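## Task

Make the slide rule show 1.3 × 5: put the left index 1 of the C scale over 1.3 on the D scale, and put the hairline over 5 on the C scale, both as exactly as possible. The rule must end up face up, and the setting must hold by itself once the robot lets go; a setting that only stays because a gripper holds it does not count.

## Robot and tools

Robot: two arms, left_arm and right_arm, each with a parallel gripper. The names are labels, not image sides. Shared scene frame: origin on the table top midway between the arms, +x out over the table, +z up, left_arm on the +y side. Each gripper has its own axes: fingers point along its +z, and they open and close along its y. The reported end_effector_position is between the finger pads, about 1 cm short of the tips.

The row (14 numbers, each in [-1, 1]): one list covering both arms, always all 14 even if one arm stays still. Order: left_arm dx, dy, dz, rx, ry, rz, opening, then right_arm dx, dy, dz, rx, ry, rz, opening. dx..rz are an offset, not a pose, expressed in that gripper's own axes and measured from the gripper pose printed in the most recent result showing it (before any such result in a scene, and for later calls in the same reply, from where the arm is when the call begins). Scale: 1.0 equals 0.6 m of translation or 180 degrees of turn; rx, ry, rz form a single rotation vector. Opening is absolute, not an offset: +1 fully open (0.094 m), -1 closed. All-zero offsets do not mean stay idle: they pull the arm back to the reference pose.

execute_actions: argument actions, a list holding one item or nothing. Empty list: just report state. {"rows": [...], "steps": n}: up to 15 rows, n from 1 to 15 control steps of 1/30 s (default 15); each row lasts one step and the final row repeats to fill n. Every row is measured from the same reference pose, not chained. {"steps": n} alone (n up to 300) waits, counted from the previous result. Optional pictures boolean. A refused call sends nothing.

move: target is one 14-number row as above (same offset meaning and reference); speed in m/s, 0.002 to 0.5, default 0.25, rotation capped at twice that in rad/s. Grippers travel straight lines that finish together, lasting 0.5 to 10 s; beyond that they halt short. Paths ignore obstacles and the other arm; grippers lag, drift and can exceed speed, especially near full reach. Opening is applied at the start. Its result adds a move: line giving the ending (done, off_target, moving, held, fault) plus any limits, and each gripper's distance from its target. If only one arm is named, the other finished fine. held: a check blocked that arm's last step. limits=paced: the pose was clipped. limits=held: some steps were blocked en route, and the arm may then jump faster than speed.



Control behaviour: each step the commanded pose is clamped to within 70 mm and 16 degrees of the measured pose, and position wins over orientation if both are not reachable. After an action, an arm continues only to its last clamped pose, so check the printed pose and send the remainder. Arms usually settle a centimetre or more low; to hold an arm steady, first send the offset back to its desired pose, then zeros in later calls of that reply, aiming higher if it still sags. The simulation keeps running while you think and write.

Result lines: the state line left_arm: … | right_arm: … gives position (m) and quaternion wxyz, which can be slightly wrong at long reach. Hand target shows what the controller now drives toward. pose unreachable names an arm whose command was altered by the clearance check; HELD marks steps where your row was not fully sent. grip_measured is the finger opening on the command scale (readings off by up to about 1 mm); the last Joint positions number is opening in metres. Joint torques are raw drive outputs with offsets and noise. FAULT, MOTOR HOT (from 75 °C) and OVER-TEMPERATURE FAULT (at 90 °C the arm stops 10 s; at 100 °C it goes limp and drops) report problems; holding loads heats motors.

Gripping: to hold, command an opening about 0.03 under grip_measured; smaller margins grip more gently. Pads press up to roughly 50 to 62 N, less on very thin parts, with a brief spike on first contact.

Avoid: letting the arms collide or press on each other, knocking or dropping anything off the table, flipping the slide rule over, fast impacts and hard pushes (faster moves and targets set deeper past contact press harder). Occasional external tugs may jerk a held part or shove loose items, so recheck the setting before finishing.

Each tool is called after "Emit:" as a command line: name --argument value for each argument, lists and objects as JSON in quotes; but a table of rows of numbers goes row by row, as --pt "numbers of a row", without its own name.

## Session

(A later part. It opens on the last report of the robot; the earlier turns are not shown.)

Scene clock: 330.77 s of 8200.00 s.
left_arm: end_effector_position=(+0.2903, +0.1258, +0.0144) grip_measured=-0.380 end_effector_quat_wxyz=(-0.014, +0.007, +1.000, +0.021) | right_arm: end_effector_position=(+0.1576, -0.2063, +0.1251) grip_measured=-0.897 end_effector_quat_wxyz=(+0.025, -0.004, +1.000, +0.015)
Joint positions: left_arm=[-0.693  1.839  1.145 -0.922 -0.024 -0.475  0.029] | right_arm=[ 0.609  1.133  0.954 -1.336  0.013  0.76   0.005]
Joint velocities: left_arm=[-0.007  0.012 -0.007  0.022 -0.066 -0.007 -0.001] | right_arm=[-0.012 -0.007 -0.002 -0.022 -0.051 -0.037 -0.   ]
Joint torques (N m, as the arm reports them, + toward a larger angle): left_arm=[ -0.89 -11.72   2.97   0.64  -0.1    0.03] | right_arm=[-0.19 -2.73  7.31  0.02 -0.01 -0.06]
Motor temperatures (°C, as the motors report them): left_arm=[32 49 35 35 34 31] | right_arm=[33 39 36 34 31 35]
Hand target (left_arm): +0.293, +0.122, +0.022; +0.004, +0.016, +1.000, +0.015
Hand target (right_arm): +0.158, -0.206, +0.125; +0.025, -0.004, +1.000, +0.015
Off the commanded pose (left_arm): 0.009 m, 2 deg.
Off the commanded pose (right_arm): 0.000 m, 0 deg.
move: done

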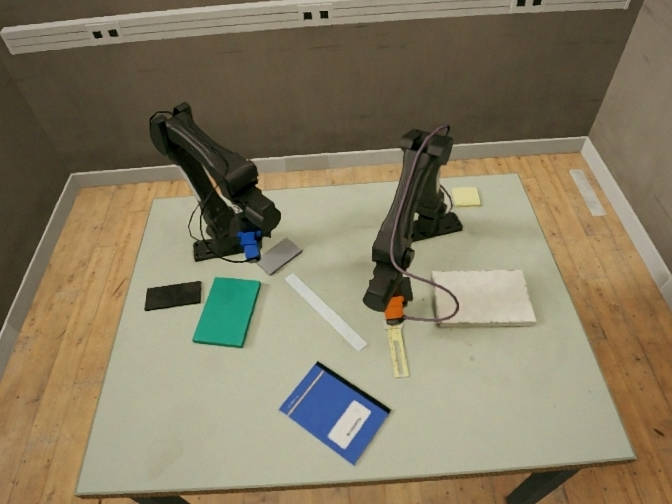

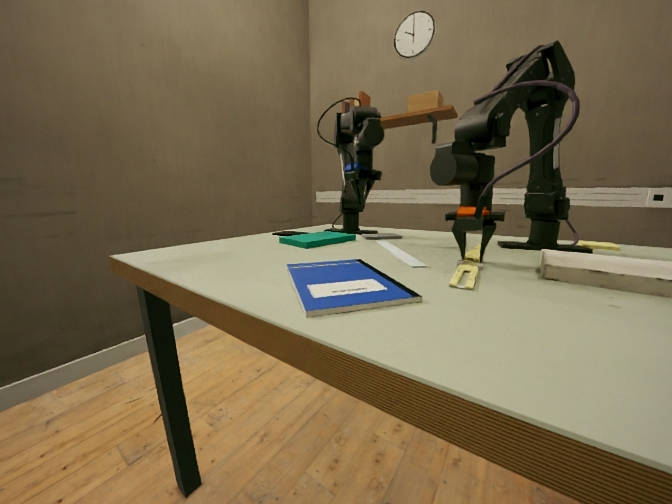

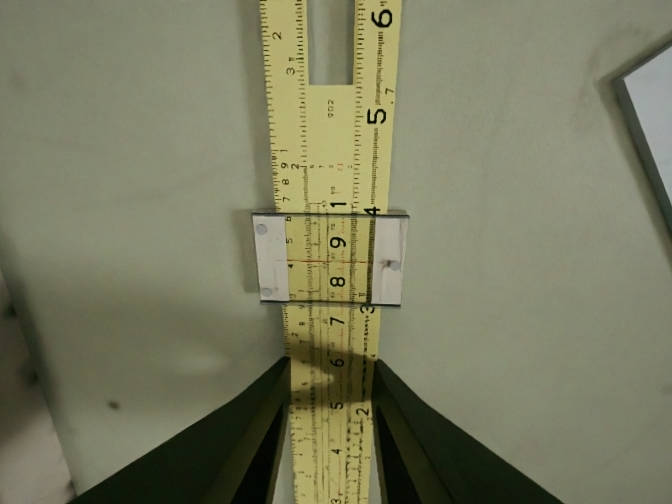

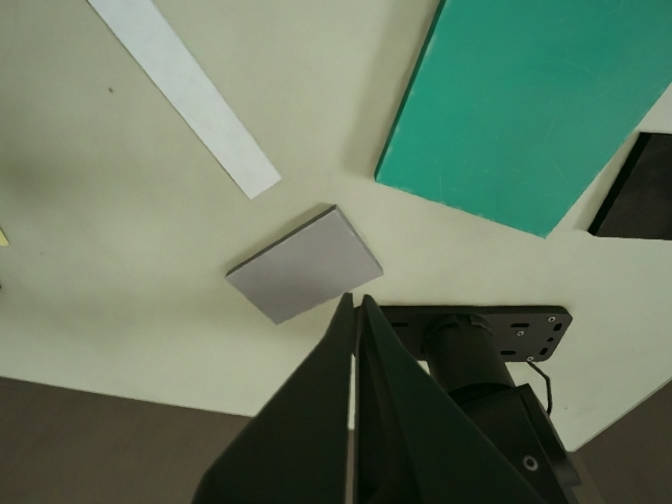

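Emit:
move --target '[0,0,-0.005,0,0,0,0.0, 0,0,0,0,0,0,-0.9]' --speed 0.05

Emit:
move --target '[0,0,-0.08,0,0,0,0.0, 0,0,0,0,0,0,-0.9]' --speed 0.1

Emit:
move --target '[-0.235,0,-0.02,0,0,0,0.0, 0,0,0,0,0,0,-0.9]' --speed 0.15

Scene clock: 337.30 s of 8200.00 s.
left_arm: end_effector_position=(+0.2896, +0.1262, +0.0144) grip_measured=-0.002 end_effector_quat_wxyz=(-0.016, +0.007, +1.000, +0.022) | right_arm: end_effector_position=(+0.1576, -0.2063, +0.1251) grip_measured=-0.897 end_effector_quat_wxyz=(+0.025, -0.004, +1.000, +0.015)
Joint positions: left_arm=[-0.693  1.839  1.145 -0.925 -0.024 -0.475  0.047] | right_arm=[ 0.609  1.133  0.954 -1.336  0.013  0.76   0.005]
Joint velocities: left_arm=[-0.017 -0.017  0.002 -0.051 -0.066  0.051 -0.001] | right_arm=[ 0.002 -0.002 -0.007  0.007  0.051  0.066 -0.   ]
Joint torques (N m, as the arm reports them, + toward a larger angle): left_arm=[-0.04 -9.45  4.02  0.33 -0.01 -0.02] | right_arm=[ 0.02 -2.53  7.54 -0.02  0.01  0.  ]
Motor temperatures (°C, as the motors report them): left_arm=[32 49 35 35 34 31] | right_arm=[33 39 36 34 31 35]
Hand target (left_arm): +0.290, +0.126, +0.017; -0.014, +0.007, +1.000, +0.021
Hand target (right_arm): +0.158, -0.206, +0.125; +0.025, -0.004, +1.000, +0.015
Off the commanded pose (left_arm): 0.003 m, 0 deg.
Off the commanded pose (right_arm): 0.000 m, 0 deg.
After step 90, 2.83 s passed at rest.
move: done

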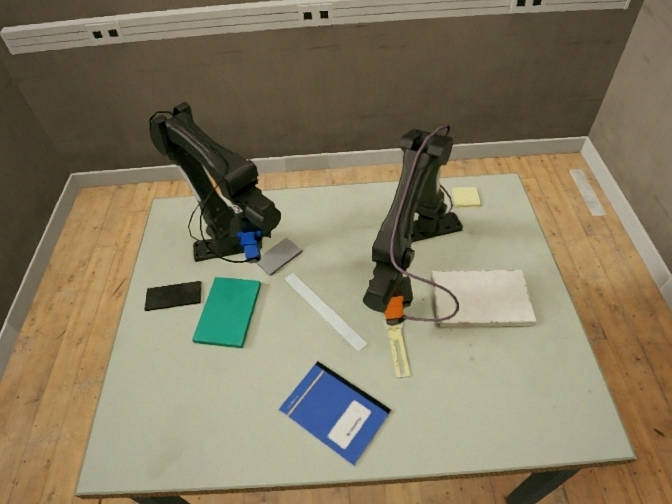

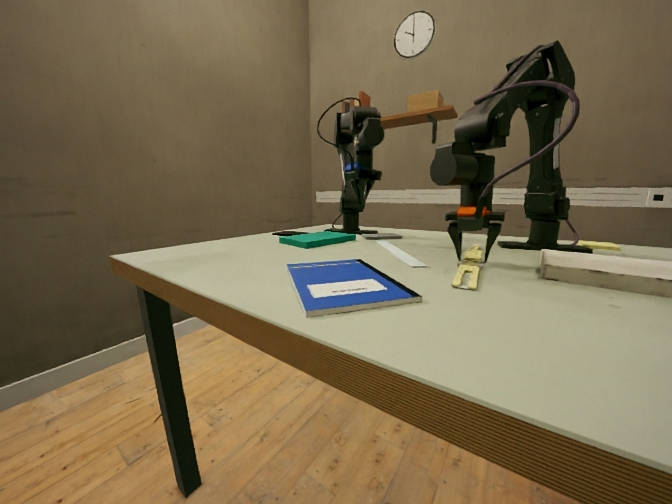

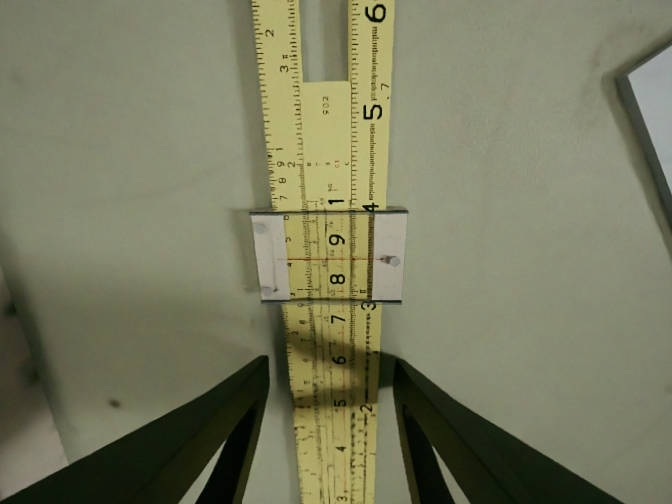

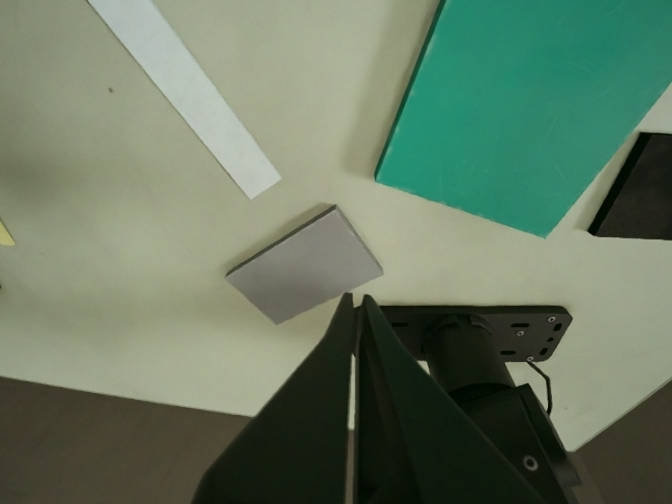

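Scene clock: 338.37 s of 8200.00 s.
left_arm: end_effector_position=(+0.2853, +0.1285, +0.0500) grip_measured=-0.002 end_effector_quat_wxyz=(-0.032, +0.008, +0.999, +0.030) | right_arm: end_effector_position=(+0.1576, -0.2063, +0.1251) grip_measured=-0.897 end_effector_quat_wxyz=(+0.025, -0.004, +1.000, +0.015)
Joint positions: left_arm=[-0.693  1.804  1.249 -1.102 -0.024 -0.475  0.047] | right_arm=[ 0.609  1.133  0.954 -1.336  0.013  0.76   0.005]
Joint velocities: left_arm=[ 0.022  0.012  0.002 -0.007 -0.11   0.007  0.001] | right_arm=[ 0.017 -0.002 -0.027  0.007  0.007 -0.051 -0.   ]
Joint torques (N m, as the arm reports them, + toward a larger angle): left_arm=[ -0.28 -11.09   5.34   0.3    0.01  -0.03] | right_arm=[ 0.24 -2.86  7.46 -0.03  0.02 -0.01]
Motor temperatures (°C, as the motors report them): left_arm=[32 49 35 35 34 31] | right_arm=[33 39 36 34 31 35]
Hand target (left_arm): +0.291, +0.125, +0.062; -0.016, +0.007, +1.000, +0.022
Hand target (right_arm): +0.158, -0.206, +0.125; +0.025, -0.004, +1.000, +0.015
Off the commanded pose (left_arm): 0.014 m, 2 deg.
Off the commanded pose (right_arm): 0.000 m, 0 deg.
move: off_target (left_arm)

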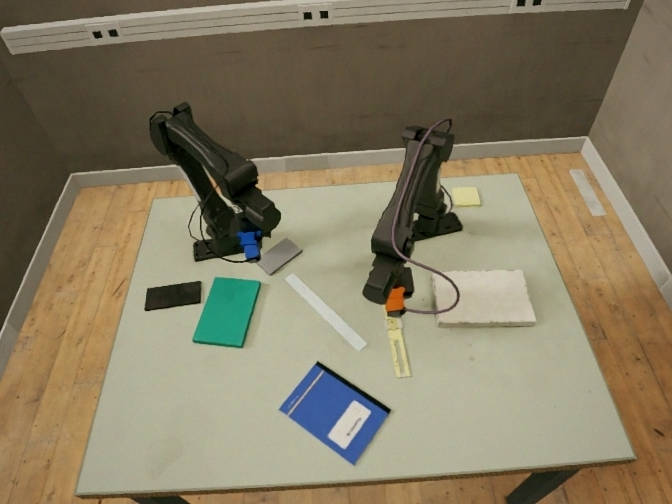

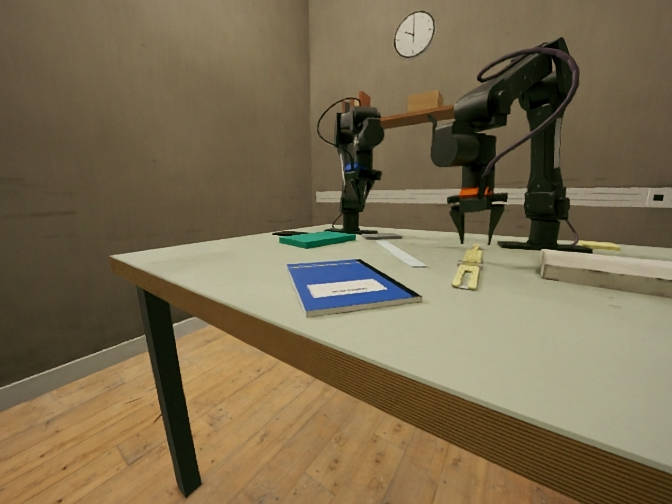

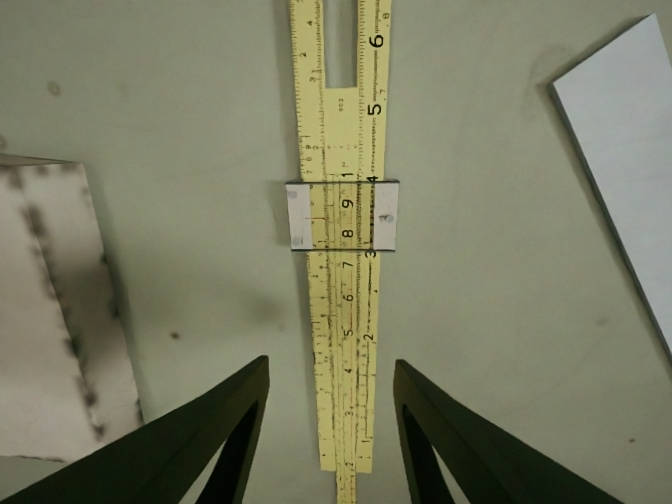

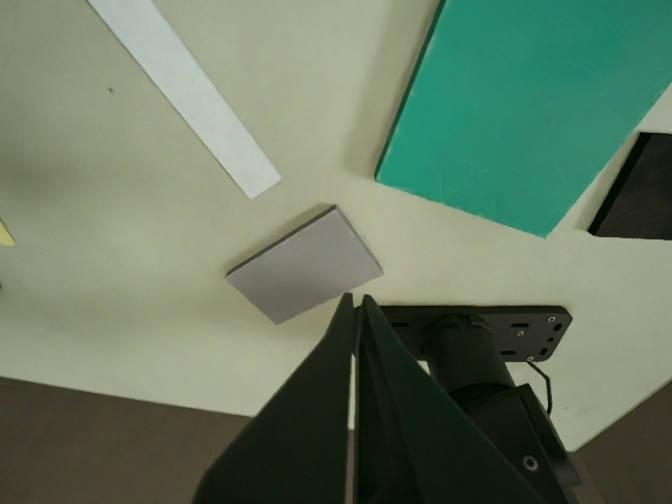

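Scene clock: 339.97 s of 8200.00 s.
left_arm: end_effector_position=(+0.4202, +0.1268, +0.0443) grip_measured=-0.002 end_effector_quat_wxyz=(-0.045, +0.007, +0.998, +0.032) | right_arm: end_effector_position=(+0.1576, -0.2063, +0.1251) grip_measured=-0.897 end_effector_quat_wxyz=(+0.025, -0.004, +1.000, +0.015)
Joint positions: left_arm=[-0.549  2.319  1.996 -1.353 -0.03  -0.333  0.047] | right_arm=[ 0.609  1.133  0.954 -1.336  0.013  0.76   0.005]
Joint velocities: left_arm=[-0.002 -0.017 -0.022 -0.037 -0.007 -0.007 -0.001] | right_arm=[-0.002  0.002 -0.027  0.007 -0.022  0.051 -0.   ]
Joint torques (N m, as the arm reports them, + toward a larger angle): left_arm=[  0.51 -14.19   5.9    0.24  -0.07   0.06] | right_arm=[-0.05 -2.78  7.18  0.04  0.01 -0.07]
Motor temperatures (°C, as the motors report them): left_arm=[32 49 35 35 34 31] | right_arm=[33 39 36 34 31 35]
Hand target (left_arm): +0.426, +0.128, +0.053; -0.033, +0.008, +0.999, +0.031
Hand target (right_arm): +0.158, -0.206, +0.125; +0.025, -0.004, +1.000, +0.015
Off the commanded pose (left_arm): 0.011 m, 1 deg.
Off the commanded pose (right_arm): 0.000 m, 0 deg.
move: off_target (left_arm)

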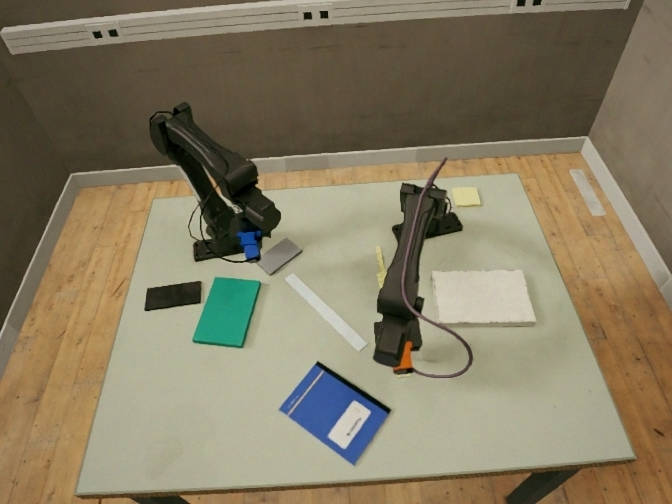

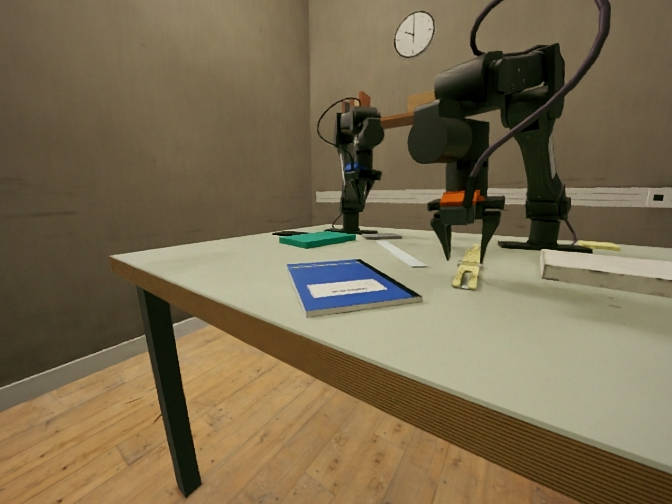

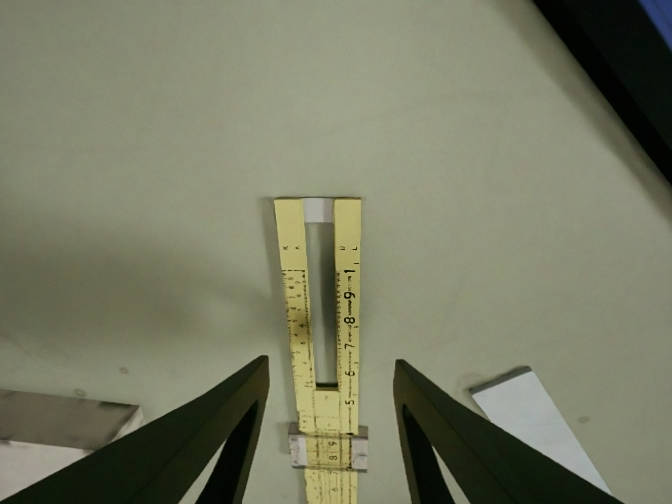

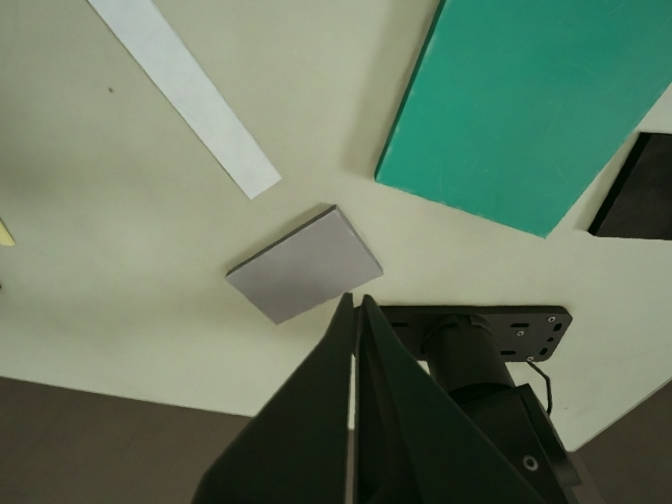

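Emit:
move --target '[-0.06,0,0.012,0.02,-0.03,0,0.0, 0,0,0,0,0,0,-0.9]' --speed 0.05

Scene clock: 348.87 s of 8200.00 s.
left_arm: end_effector_position=(+0.4459, +0.1275, +0.0272) grip_measured=-0.002 end_effector_quat_wxyz=(-0.014, +0.007, +1.000, +0.009) | right_arm: end_effector_position=(+0.1576, -0.2063, +0.1251) grip_measured=-0.897 end_effector_quat_wxyz=(+0.025, -0.004, +1.000, +0.015)
Joint positions: left_arm=[-0.52   2.355  1.996 -1.243 -0.008 -0.303  0.047] | right_arm=[ 0.609  1.133  0.954 -1.336  0.013  0.76   0.005]
Joint velocities: left_arm=[-0.012 -0.012 -0.012 -0.007  0.095  0.007  0.001] | right_arm=[-0.007 -0.012 -0.012  0.051 -0.007  0.022 -0.   ]
Joint torques (N m, as the arm reports them, + toward a larger angle): left_arm=[  0.87 -14.67   5.39   0.6    0.07   0.08] | right_arm=[ 0.01 -2.69  7.37  0.   -0.02 -0.01]
Motor temperatures (°C, as the motors report them): left_arm=[32 49 36 35 34 31] | right_arm=[33 39 36 34 31 35]
Hand target (left_arm): +0.455, +0.128, +0.034; +0.003, +0.006, +1.000, +0.001
Hand target (right_arm): +0.158, -0.206, +0.125; +0.025, -0.004, +1.000, +0.015
Off the commanded pose (left_arm): 0.012 m, 2 deg.
Off the commanded pose (right_arm): 0.000 m, 0 deg.
After step 90, 4.40 s passed at rest.
move: off_target (left_arm)

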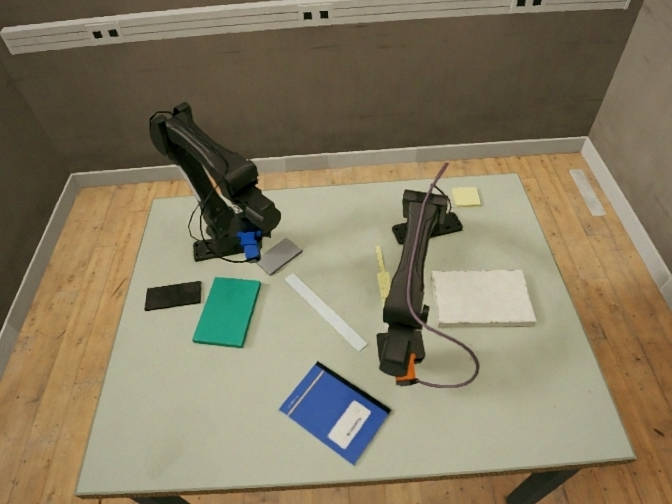

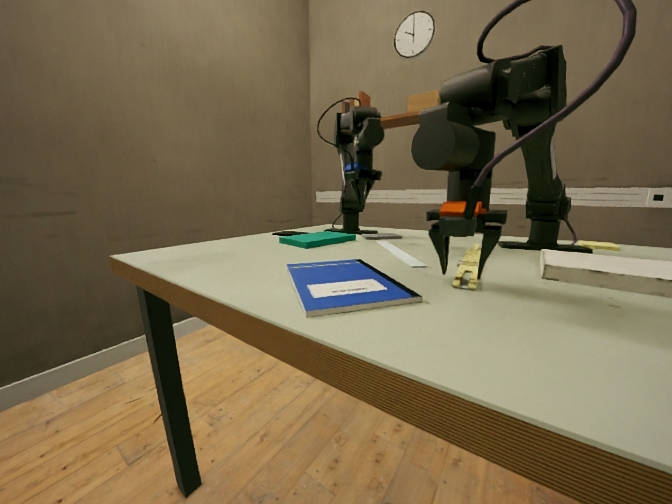

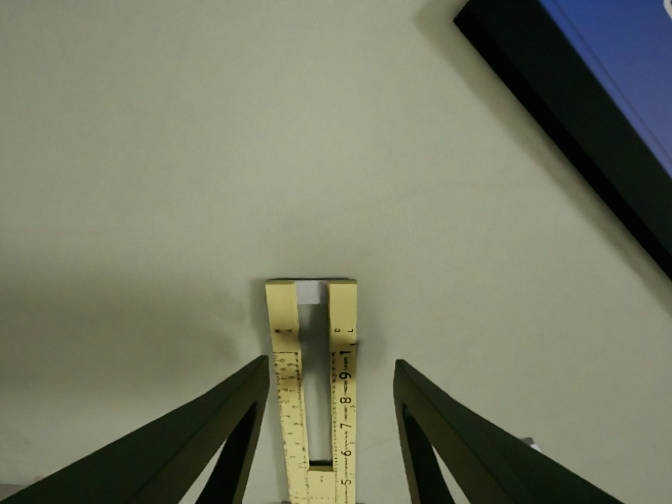

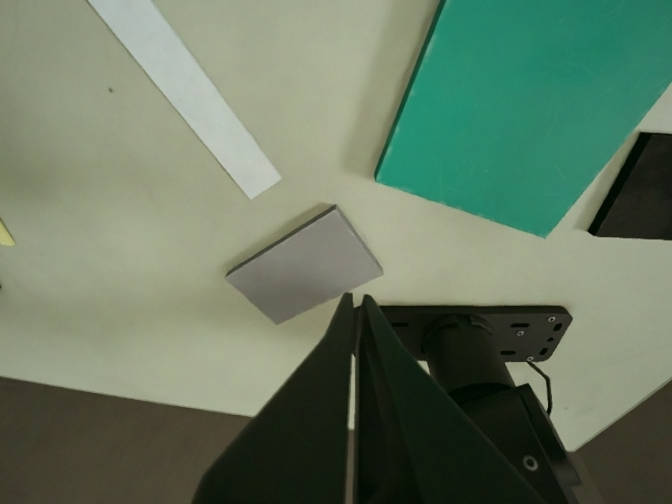

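Emit:
move --target '[-0.012,0.014,-0.012,0,-0.012,0,0.0, 0,0,0,0,0,0,-0.9]' --speed 0.03

Scene clock: 352.40 s of 8200.00 s.
left_arm: end_effector_position=(+0.4481, +0.1326, +0.0246) grip_measured=-0.002 end_effector_quat_wxyz=(-0.011, +0.006, +1.000, +0.011) | right_arm: end_effector_position=(+0.1576, -0.2063, +0.1251) grip_measured=-0.897 end_effector_quat_wxyz=(+0.025, -0.004, +1.000, +0.015)
Joint positions: left_arm=[-0.509  2.355  1.986 -1.229 -0.013 -0.293  0.047] | right_arm=[ 0.609  1.133  0.954 -1.336  0.013  0.76   0.005]
Joint velocities: left_arm=[ 0.027 -0.007 -0.002 -0.007 -0.022 -0.007  0.   ] | right_arm=[ 0.002 -0.002 -0.012 -0.037  0.037 -0.007 -0.   ]
Joint torques (N m, as the arm reports them, + toward a larger angle): left_arm=[  0.75 -16.2    3.52   0.66  -0.11   0.02] | right_arm=[-0.02 -2.73  7.32 -0.02  0.07  0.01]
Motor temperatures (°C, as the motors report them): left_arm=[32 50 36 35 34 31] | right_arm=[33 39 36 34 31 35]
Hand target (left_arm): +0.453, +0.136, +0.034; +0.005, +0.006, +1.000, +0.009
Hand target (right_arm): +0.158, -0.206, +0.125; +0.025, -0.004, +1.000, +0.015
Off the commanded pose (left_arm): 0.011 m, 2 deg.
Off the commanded pose (right_arm): 0.000 m, 0 deg.
move: off_target (left_arm)

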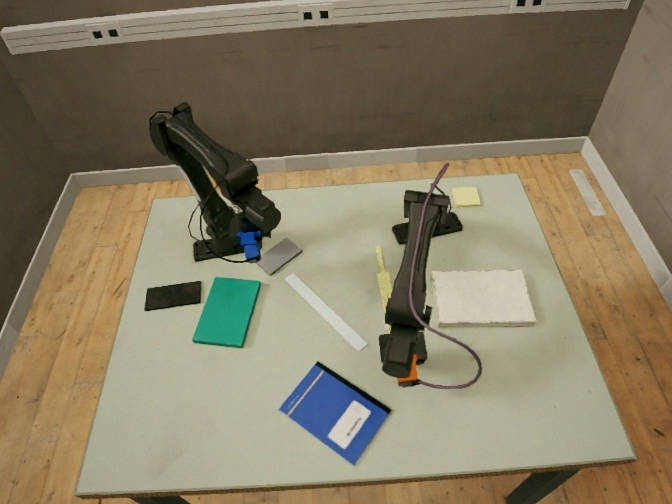

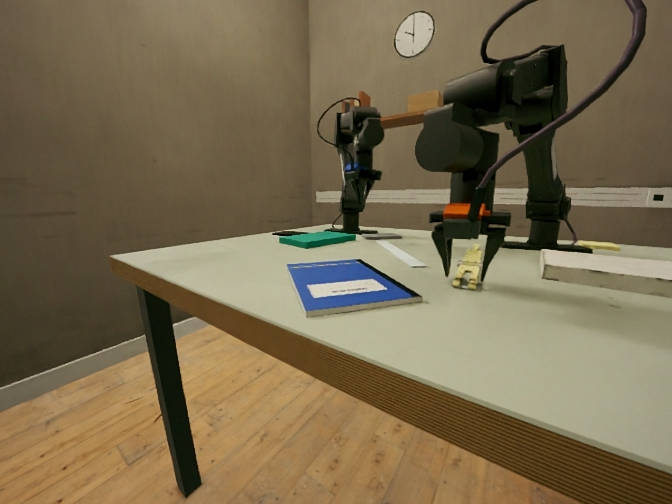

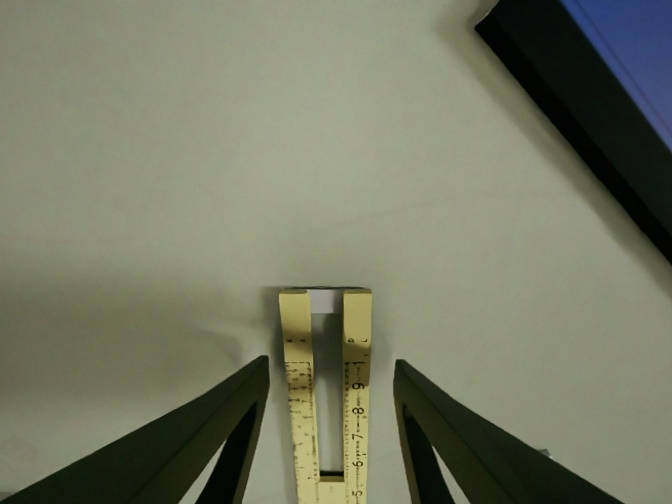

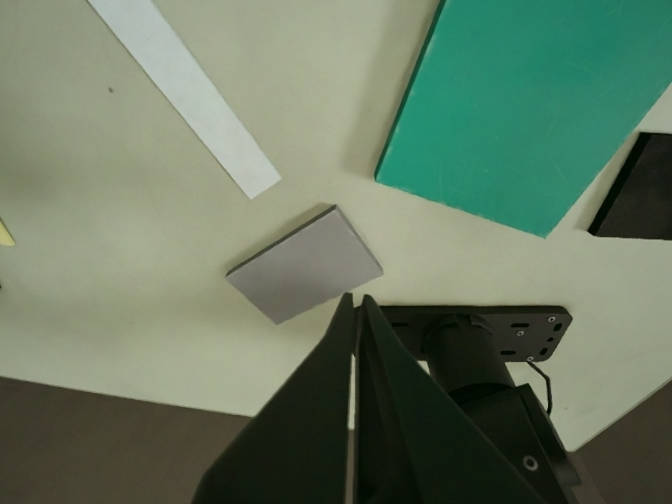

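Centred. Lowering, then closing.

Emit:
move --target '[-0.012,0,-0.002,0,-0.01,0,0.0, 0,0,0,0,0,0,-0.9]' --speed 0.02

Scene clock: 355.63 s of 8200.00 s.
left_arm: end_effector_position=(+0.4520, +0.1319, +0.0245) grip_measured=-0.002 end_effector_quat_wxyz=(-0.004, +0.007, +1.000, +0.010) | right_arm: end_effector_position=(+0.1576, -0.2063, +0.1251) grip_measured=-0.897 end_effector_quat_wxyz=(+0.025, -0.004, +1.000, +0.015)
Joint positions: left_arm=[-0.509  2.355  1.986 -1.214 -0.016 -0.292  0.047] | right_arm=[ 0.609  1.133  0.954 -1.336  0.013  0.76   0.005]
Joint velocities: left_arm=[-0.002  0.012 -0.007 -0.066  0.081 -0.037 -0.   ] | right_arm=[ 0.002  0.012  0.012  0.007 -0.081  0.007 -0.   ]
Joint torques (N m, as the arm reports them, + toward a larger angle): left_arm=[  0.17 -14.43   3.85   0.62  -0.09  -0.03] | right_arm=[-0.23 -2.87  7.21 -0.01  0.03 -0.02]
Motor temperatures (°C, as the motors report them): left_arm=[32 50 35 35 34 31] | right_arm=[33 38 36 34 31 35]
Hand target (left_arm): +0.455, +0.133, +0.026; +0.004, +0.006, +1.000, +0.011
Hand target (right_arm): +0.158, -0.206, +0.125; +0.025, -0.004, +1.000, +0.015
Off the commanded pose (left_arm): 0.004 m, 1 deg.
Off the commanded pose (right_arm): 0.000 m, 0 deg.
move: done

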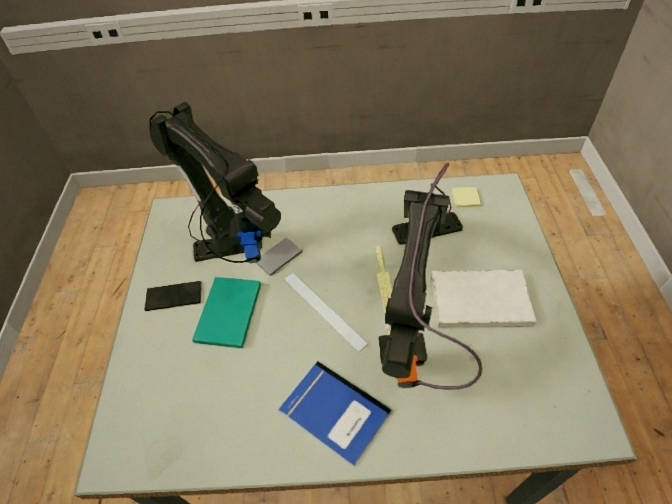

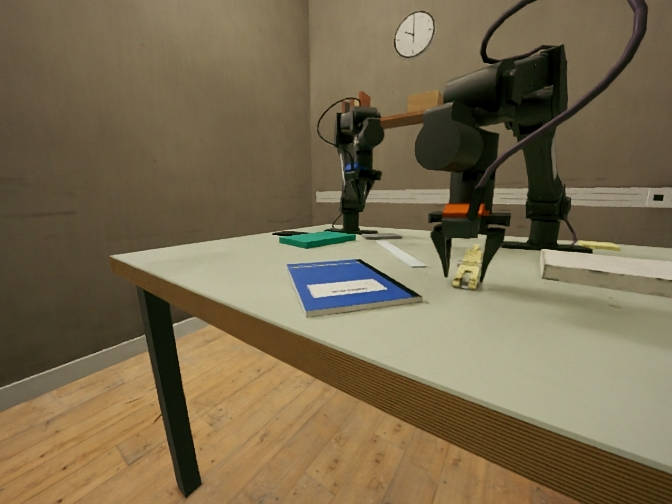

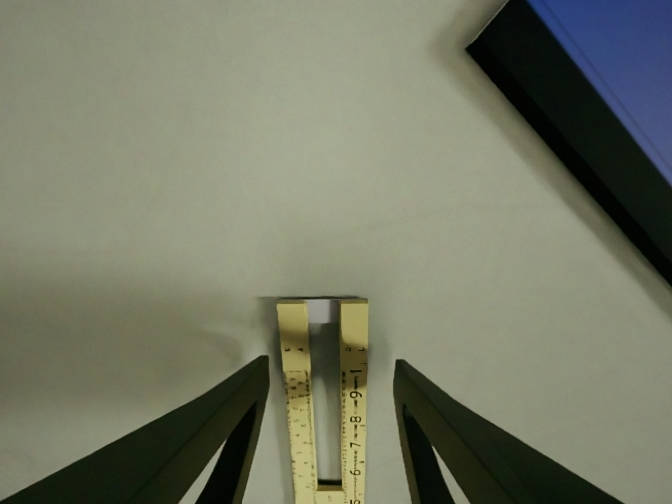

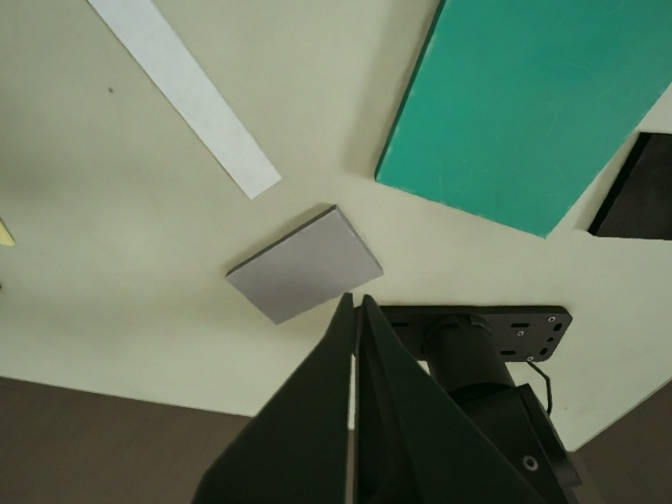

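Emit:
move --target '[-0.008,0,0.014,0,-0.005,0,0.0, 0,0,0,0,0,0,-0.9]' --speed 0.02

Scene clock: 357.37 s of 8200.00 s.
left_arm: end_effector_position=(+0.4550, +0.1310, +0.0167) grip_measured=-0.002 end_effector_quat_wxyz=(-0.001, +0.007, +1.000, +0.009) | right_arm: end_effector_position=(+0.1576, -0.2063, +0.1251) grip_measured=-0.897 end_effector_quat_wxyz=(+0.025, -0.004, +1.000, +0.015)
Joint positions: left_arm=[-0.509  2.368  1.978 -1.186 -0.016 -0.292  0.047] | right_arm=[ 0.609  1.133  0.954 -1.336  0.013  0.76   0.005]
Joint velocities: left_arm=[-0.012 -0.012 -0.022  0.007  0.007 -0.022 -0.001] | right_arm=[ 0.012 -0.007 -0.017 -0.037  0.022 -0.007 -0.001]
Joint torques (N m, as the arm reports them, + toward a larger angle): left_arm=[  0.22 -14.43   3.33   0.63  -0.06   0.  ] | right_arm=[ 0.19 -2.76  7.4  -0.01  0.05 -0.04]
Motor temperatures (°C, as the motors report them): left_arm=[32 50 35 35 34 31] | right_arm=[33 38 36 34 31 35]
Hand target (left_arm): +0.457, +0.132, +0.016; +0.004, +0.007, +1.000, +0.010
Hand target (right_arm): +0.158, -0.206, +0.125; +0.025, -0.004, +1.000, +0.015
Off the commanded pose (left_arm): 0.002 m, 1 deg.
Off the commanded pose (right_arm): 0.000 m, 0 deg.
move: done

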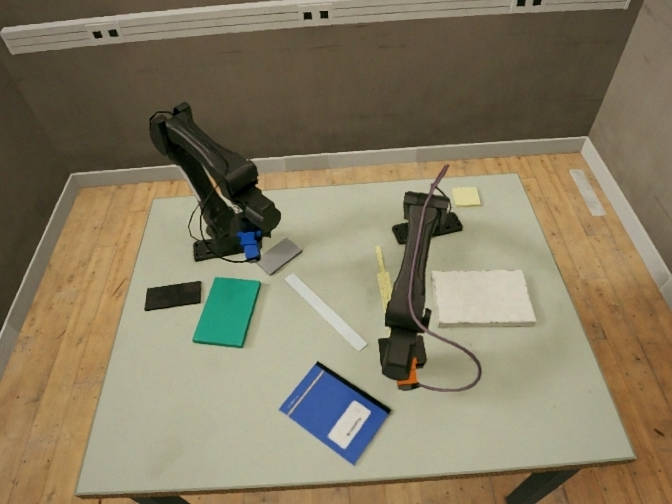

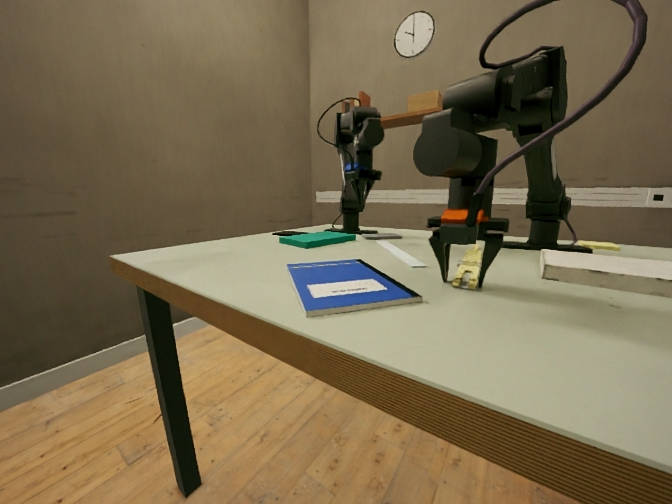

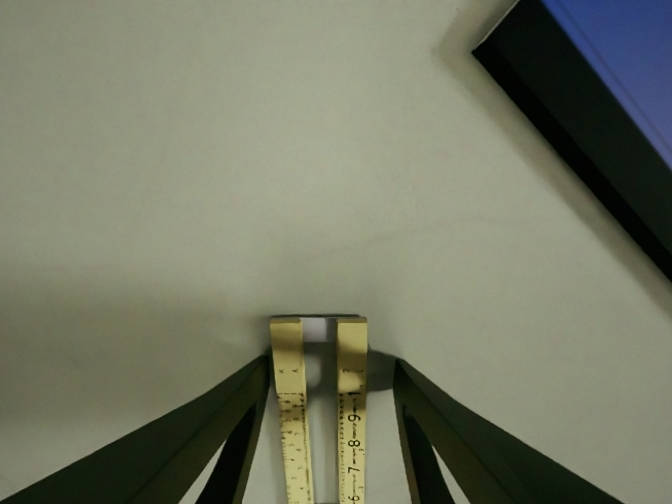

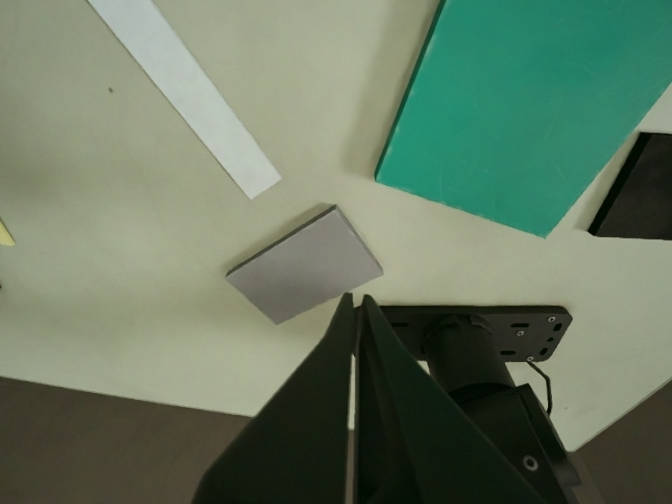

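Emit:
move --target '[0,0,0,0,0,0,-0.42, 0.26,0.54,0.03,0,0.008,0,-0.9]' --speed 0.2

Scene clock: 363.77 s of 8200.00 s.
left_arm: end_effector_position=(+0.4551, +0.1308, +0.0167) grip_measured=-0.372 end_effector_quat_wxyz=(-0.000, +0.007, +1.000, +0.008) | right_arm: end_effector_position=(+0.0032, +0.1175, +0.0976) grip_measured=-0.897 end_effector_quat_wxyz=(+0.000, -0.007, +1.000, +0.011)
Joint positions: left_arm=[-0.509  2.368  1.978 -1.186 -0.016 -0.292  0.029] | right_arm=[ 1.474  2.261  2.115 -1.403  0.002  1.619  0.005]
Joint velocities: left_arm=[ 0.032  0.002 -0.017  0.022 -0.007 -0.022  0.   ] | right_arm=[-0.022  0.007  0.007 -0.066  0.007  0.051  0.001]
Joint torques (N m, as the arm reports them, + toward a larger angle): left_arm=[  0.03 -14.13   3.93   0.56  -0.01  -0.03] | right_arm=[  0.53 -14.08   9.94  -0.34   0.07   0.07]
Motor temperatures (°C, as the motors report them): left_arm=[32 50 35 35 34 31] | right_arm=[33 39 36 34 31 35]
Hand target (left_arm): +0.455, +0.131, +0.017; -0.001, +0.007, +1.000, +0.009
Hand target (right_arm): +0.003, +0.118, +0.105; +0.001, -0.004, +1.000, +0.013
Off the commanded pose (left_arm): 0.000 m, 0 deg.
Off the commanded pose (right_arm): 0.012 m, 1 deg.
After step 90, 0.83 s passed at rest.
move: off_target (right_arm)

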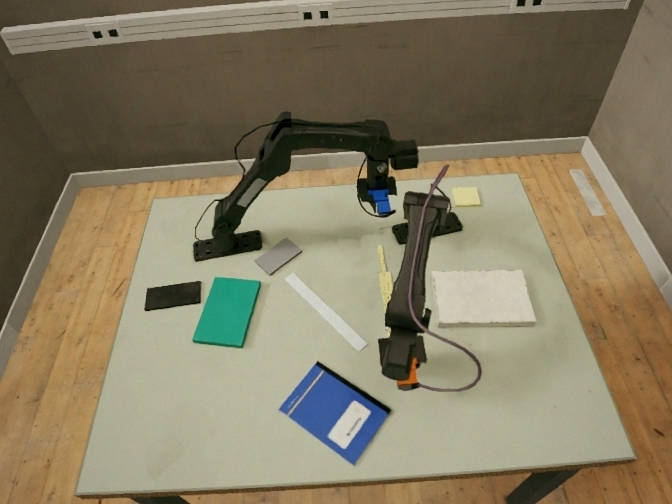

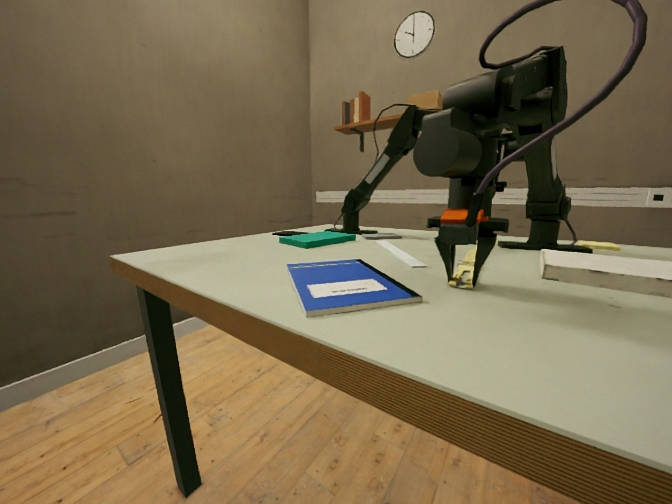

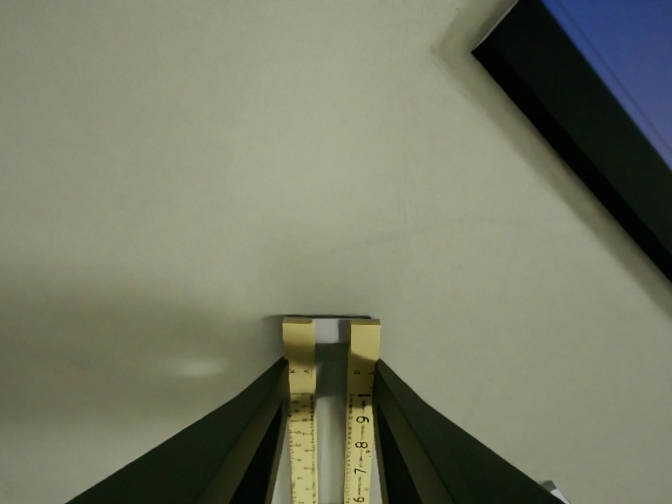

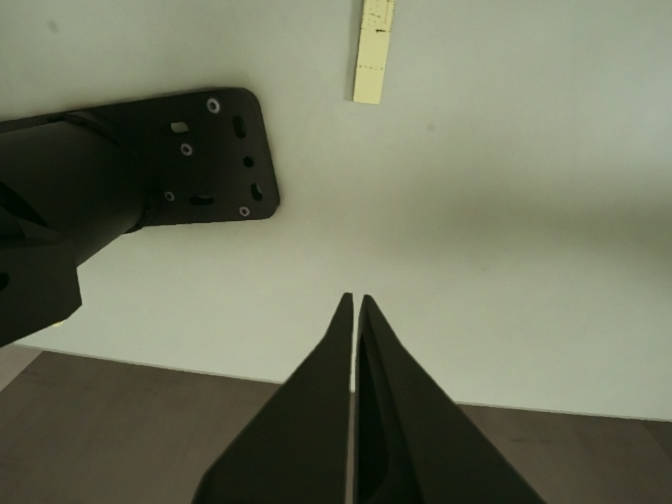

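Emit:
move --target '[0,0,0,0,0,0,-0.42, -0.06,-0.016,0.065,0,0,0,-0.5]' --speed 0.08

Scene clock: 369.53 s of 8200.00 s.
left_arm: end_effector_position=(+0.4551, +0.1308, +0.0167) grip_measured=-0.372 end_effector_quat_wxyz=(-0.000, +0.007, +1.000, +0.008) | right_arm: end_effector_position=(+0.0380, +0.1078, +0.0522) grip_measured=-0.503 end_effector_quat_wxyz=(+0.000, -0.005, +1.000, -0.002)
Joint positions: left_arm=[-0.509  2.368  1.978 -1.186 -0.016 -0.292  0.029] | right_arm=[ 1.395  2.241  1.901 -1.235  0.001  1.544  0.023]
Joint velocities: left_arm=[-0.007 -0.007 -0.017  0.037 -0.125  0.051  0.001] | right_arm=[ 0.002 -0.002  0.012 -0.022  0.007  0.007 -0.001]
Joint torques (N m, as the arm reports them, + toward a larger angle): left_arm=[ -0.01 -14.15   3.9    0.56  -0.01  -0.02] | right_arm=[ -0.34 -16.29   5.31   0.04   0.06  -0.05]
Motor temperatures (°C, as the motors report them): left_arm=[32 51 35 35 34 31] | right_arm=[33 40 36 34 31 35]
Hand target (left_arm): +0.455, +0.131, +0.017; -0.000, +0.007, +1.000, +0.008
Hand target (right_arm): +0.040, +0.109, +0.059; +0.001, -0.007, +1.000, +0.011
Off the commanded pose (left_arm): 0.000 m, 0 deg.
Off the commanded pose (right_arm): 0.007 m, 1 deg.
After step 90, 1.53 s passed at rest.
move: done

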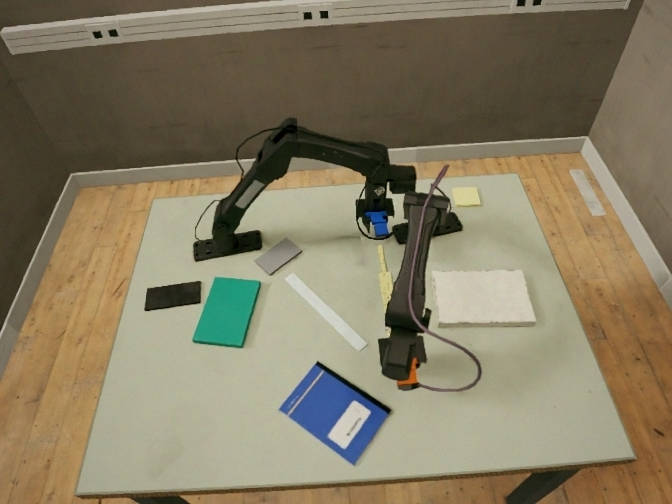

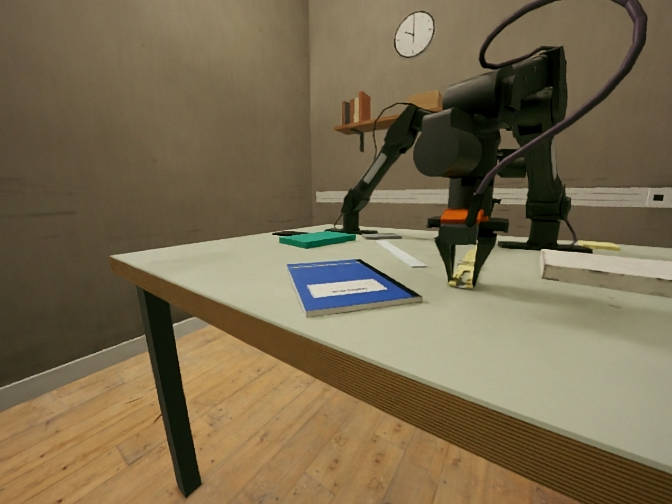

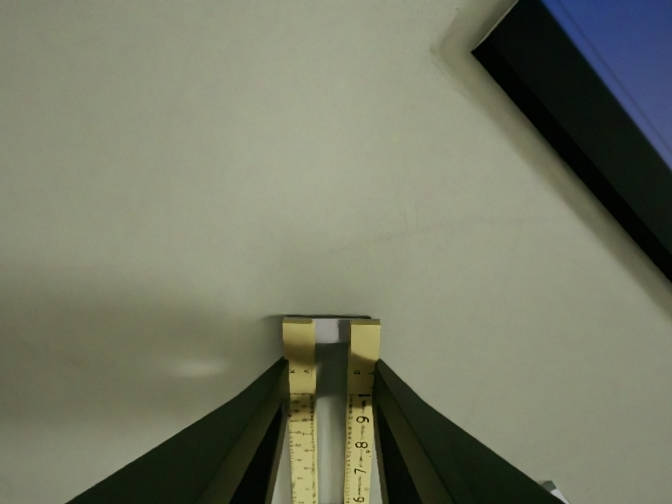

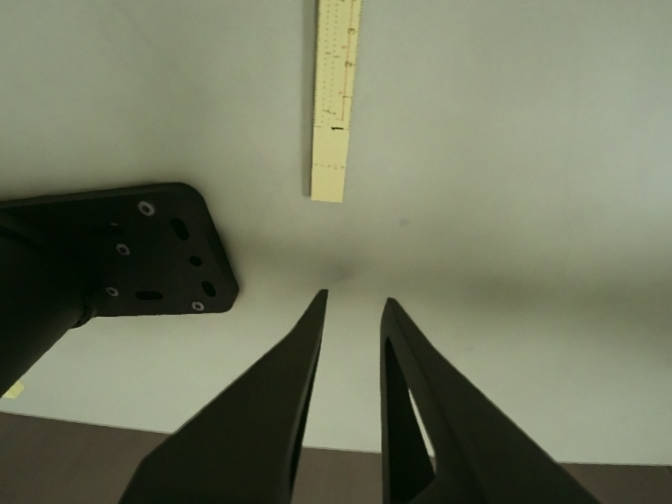

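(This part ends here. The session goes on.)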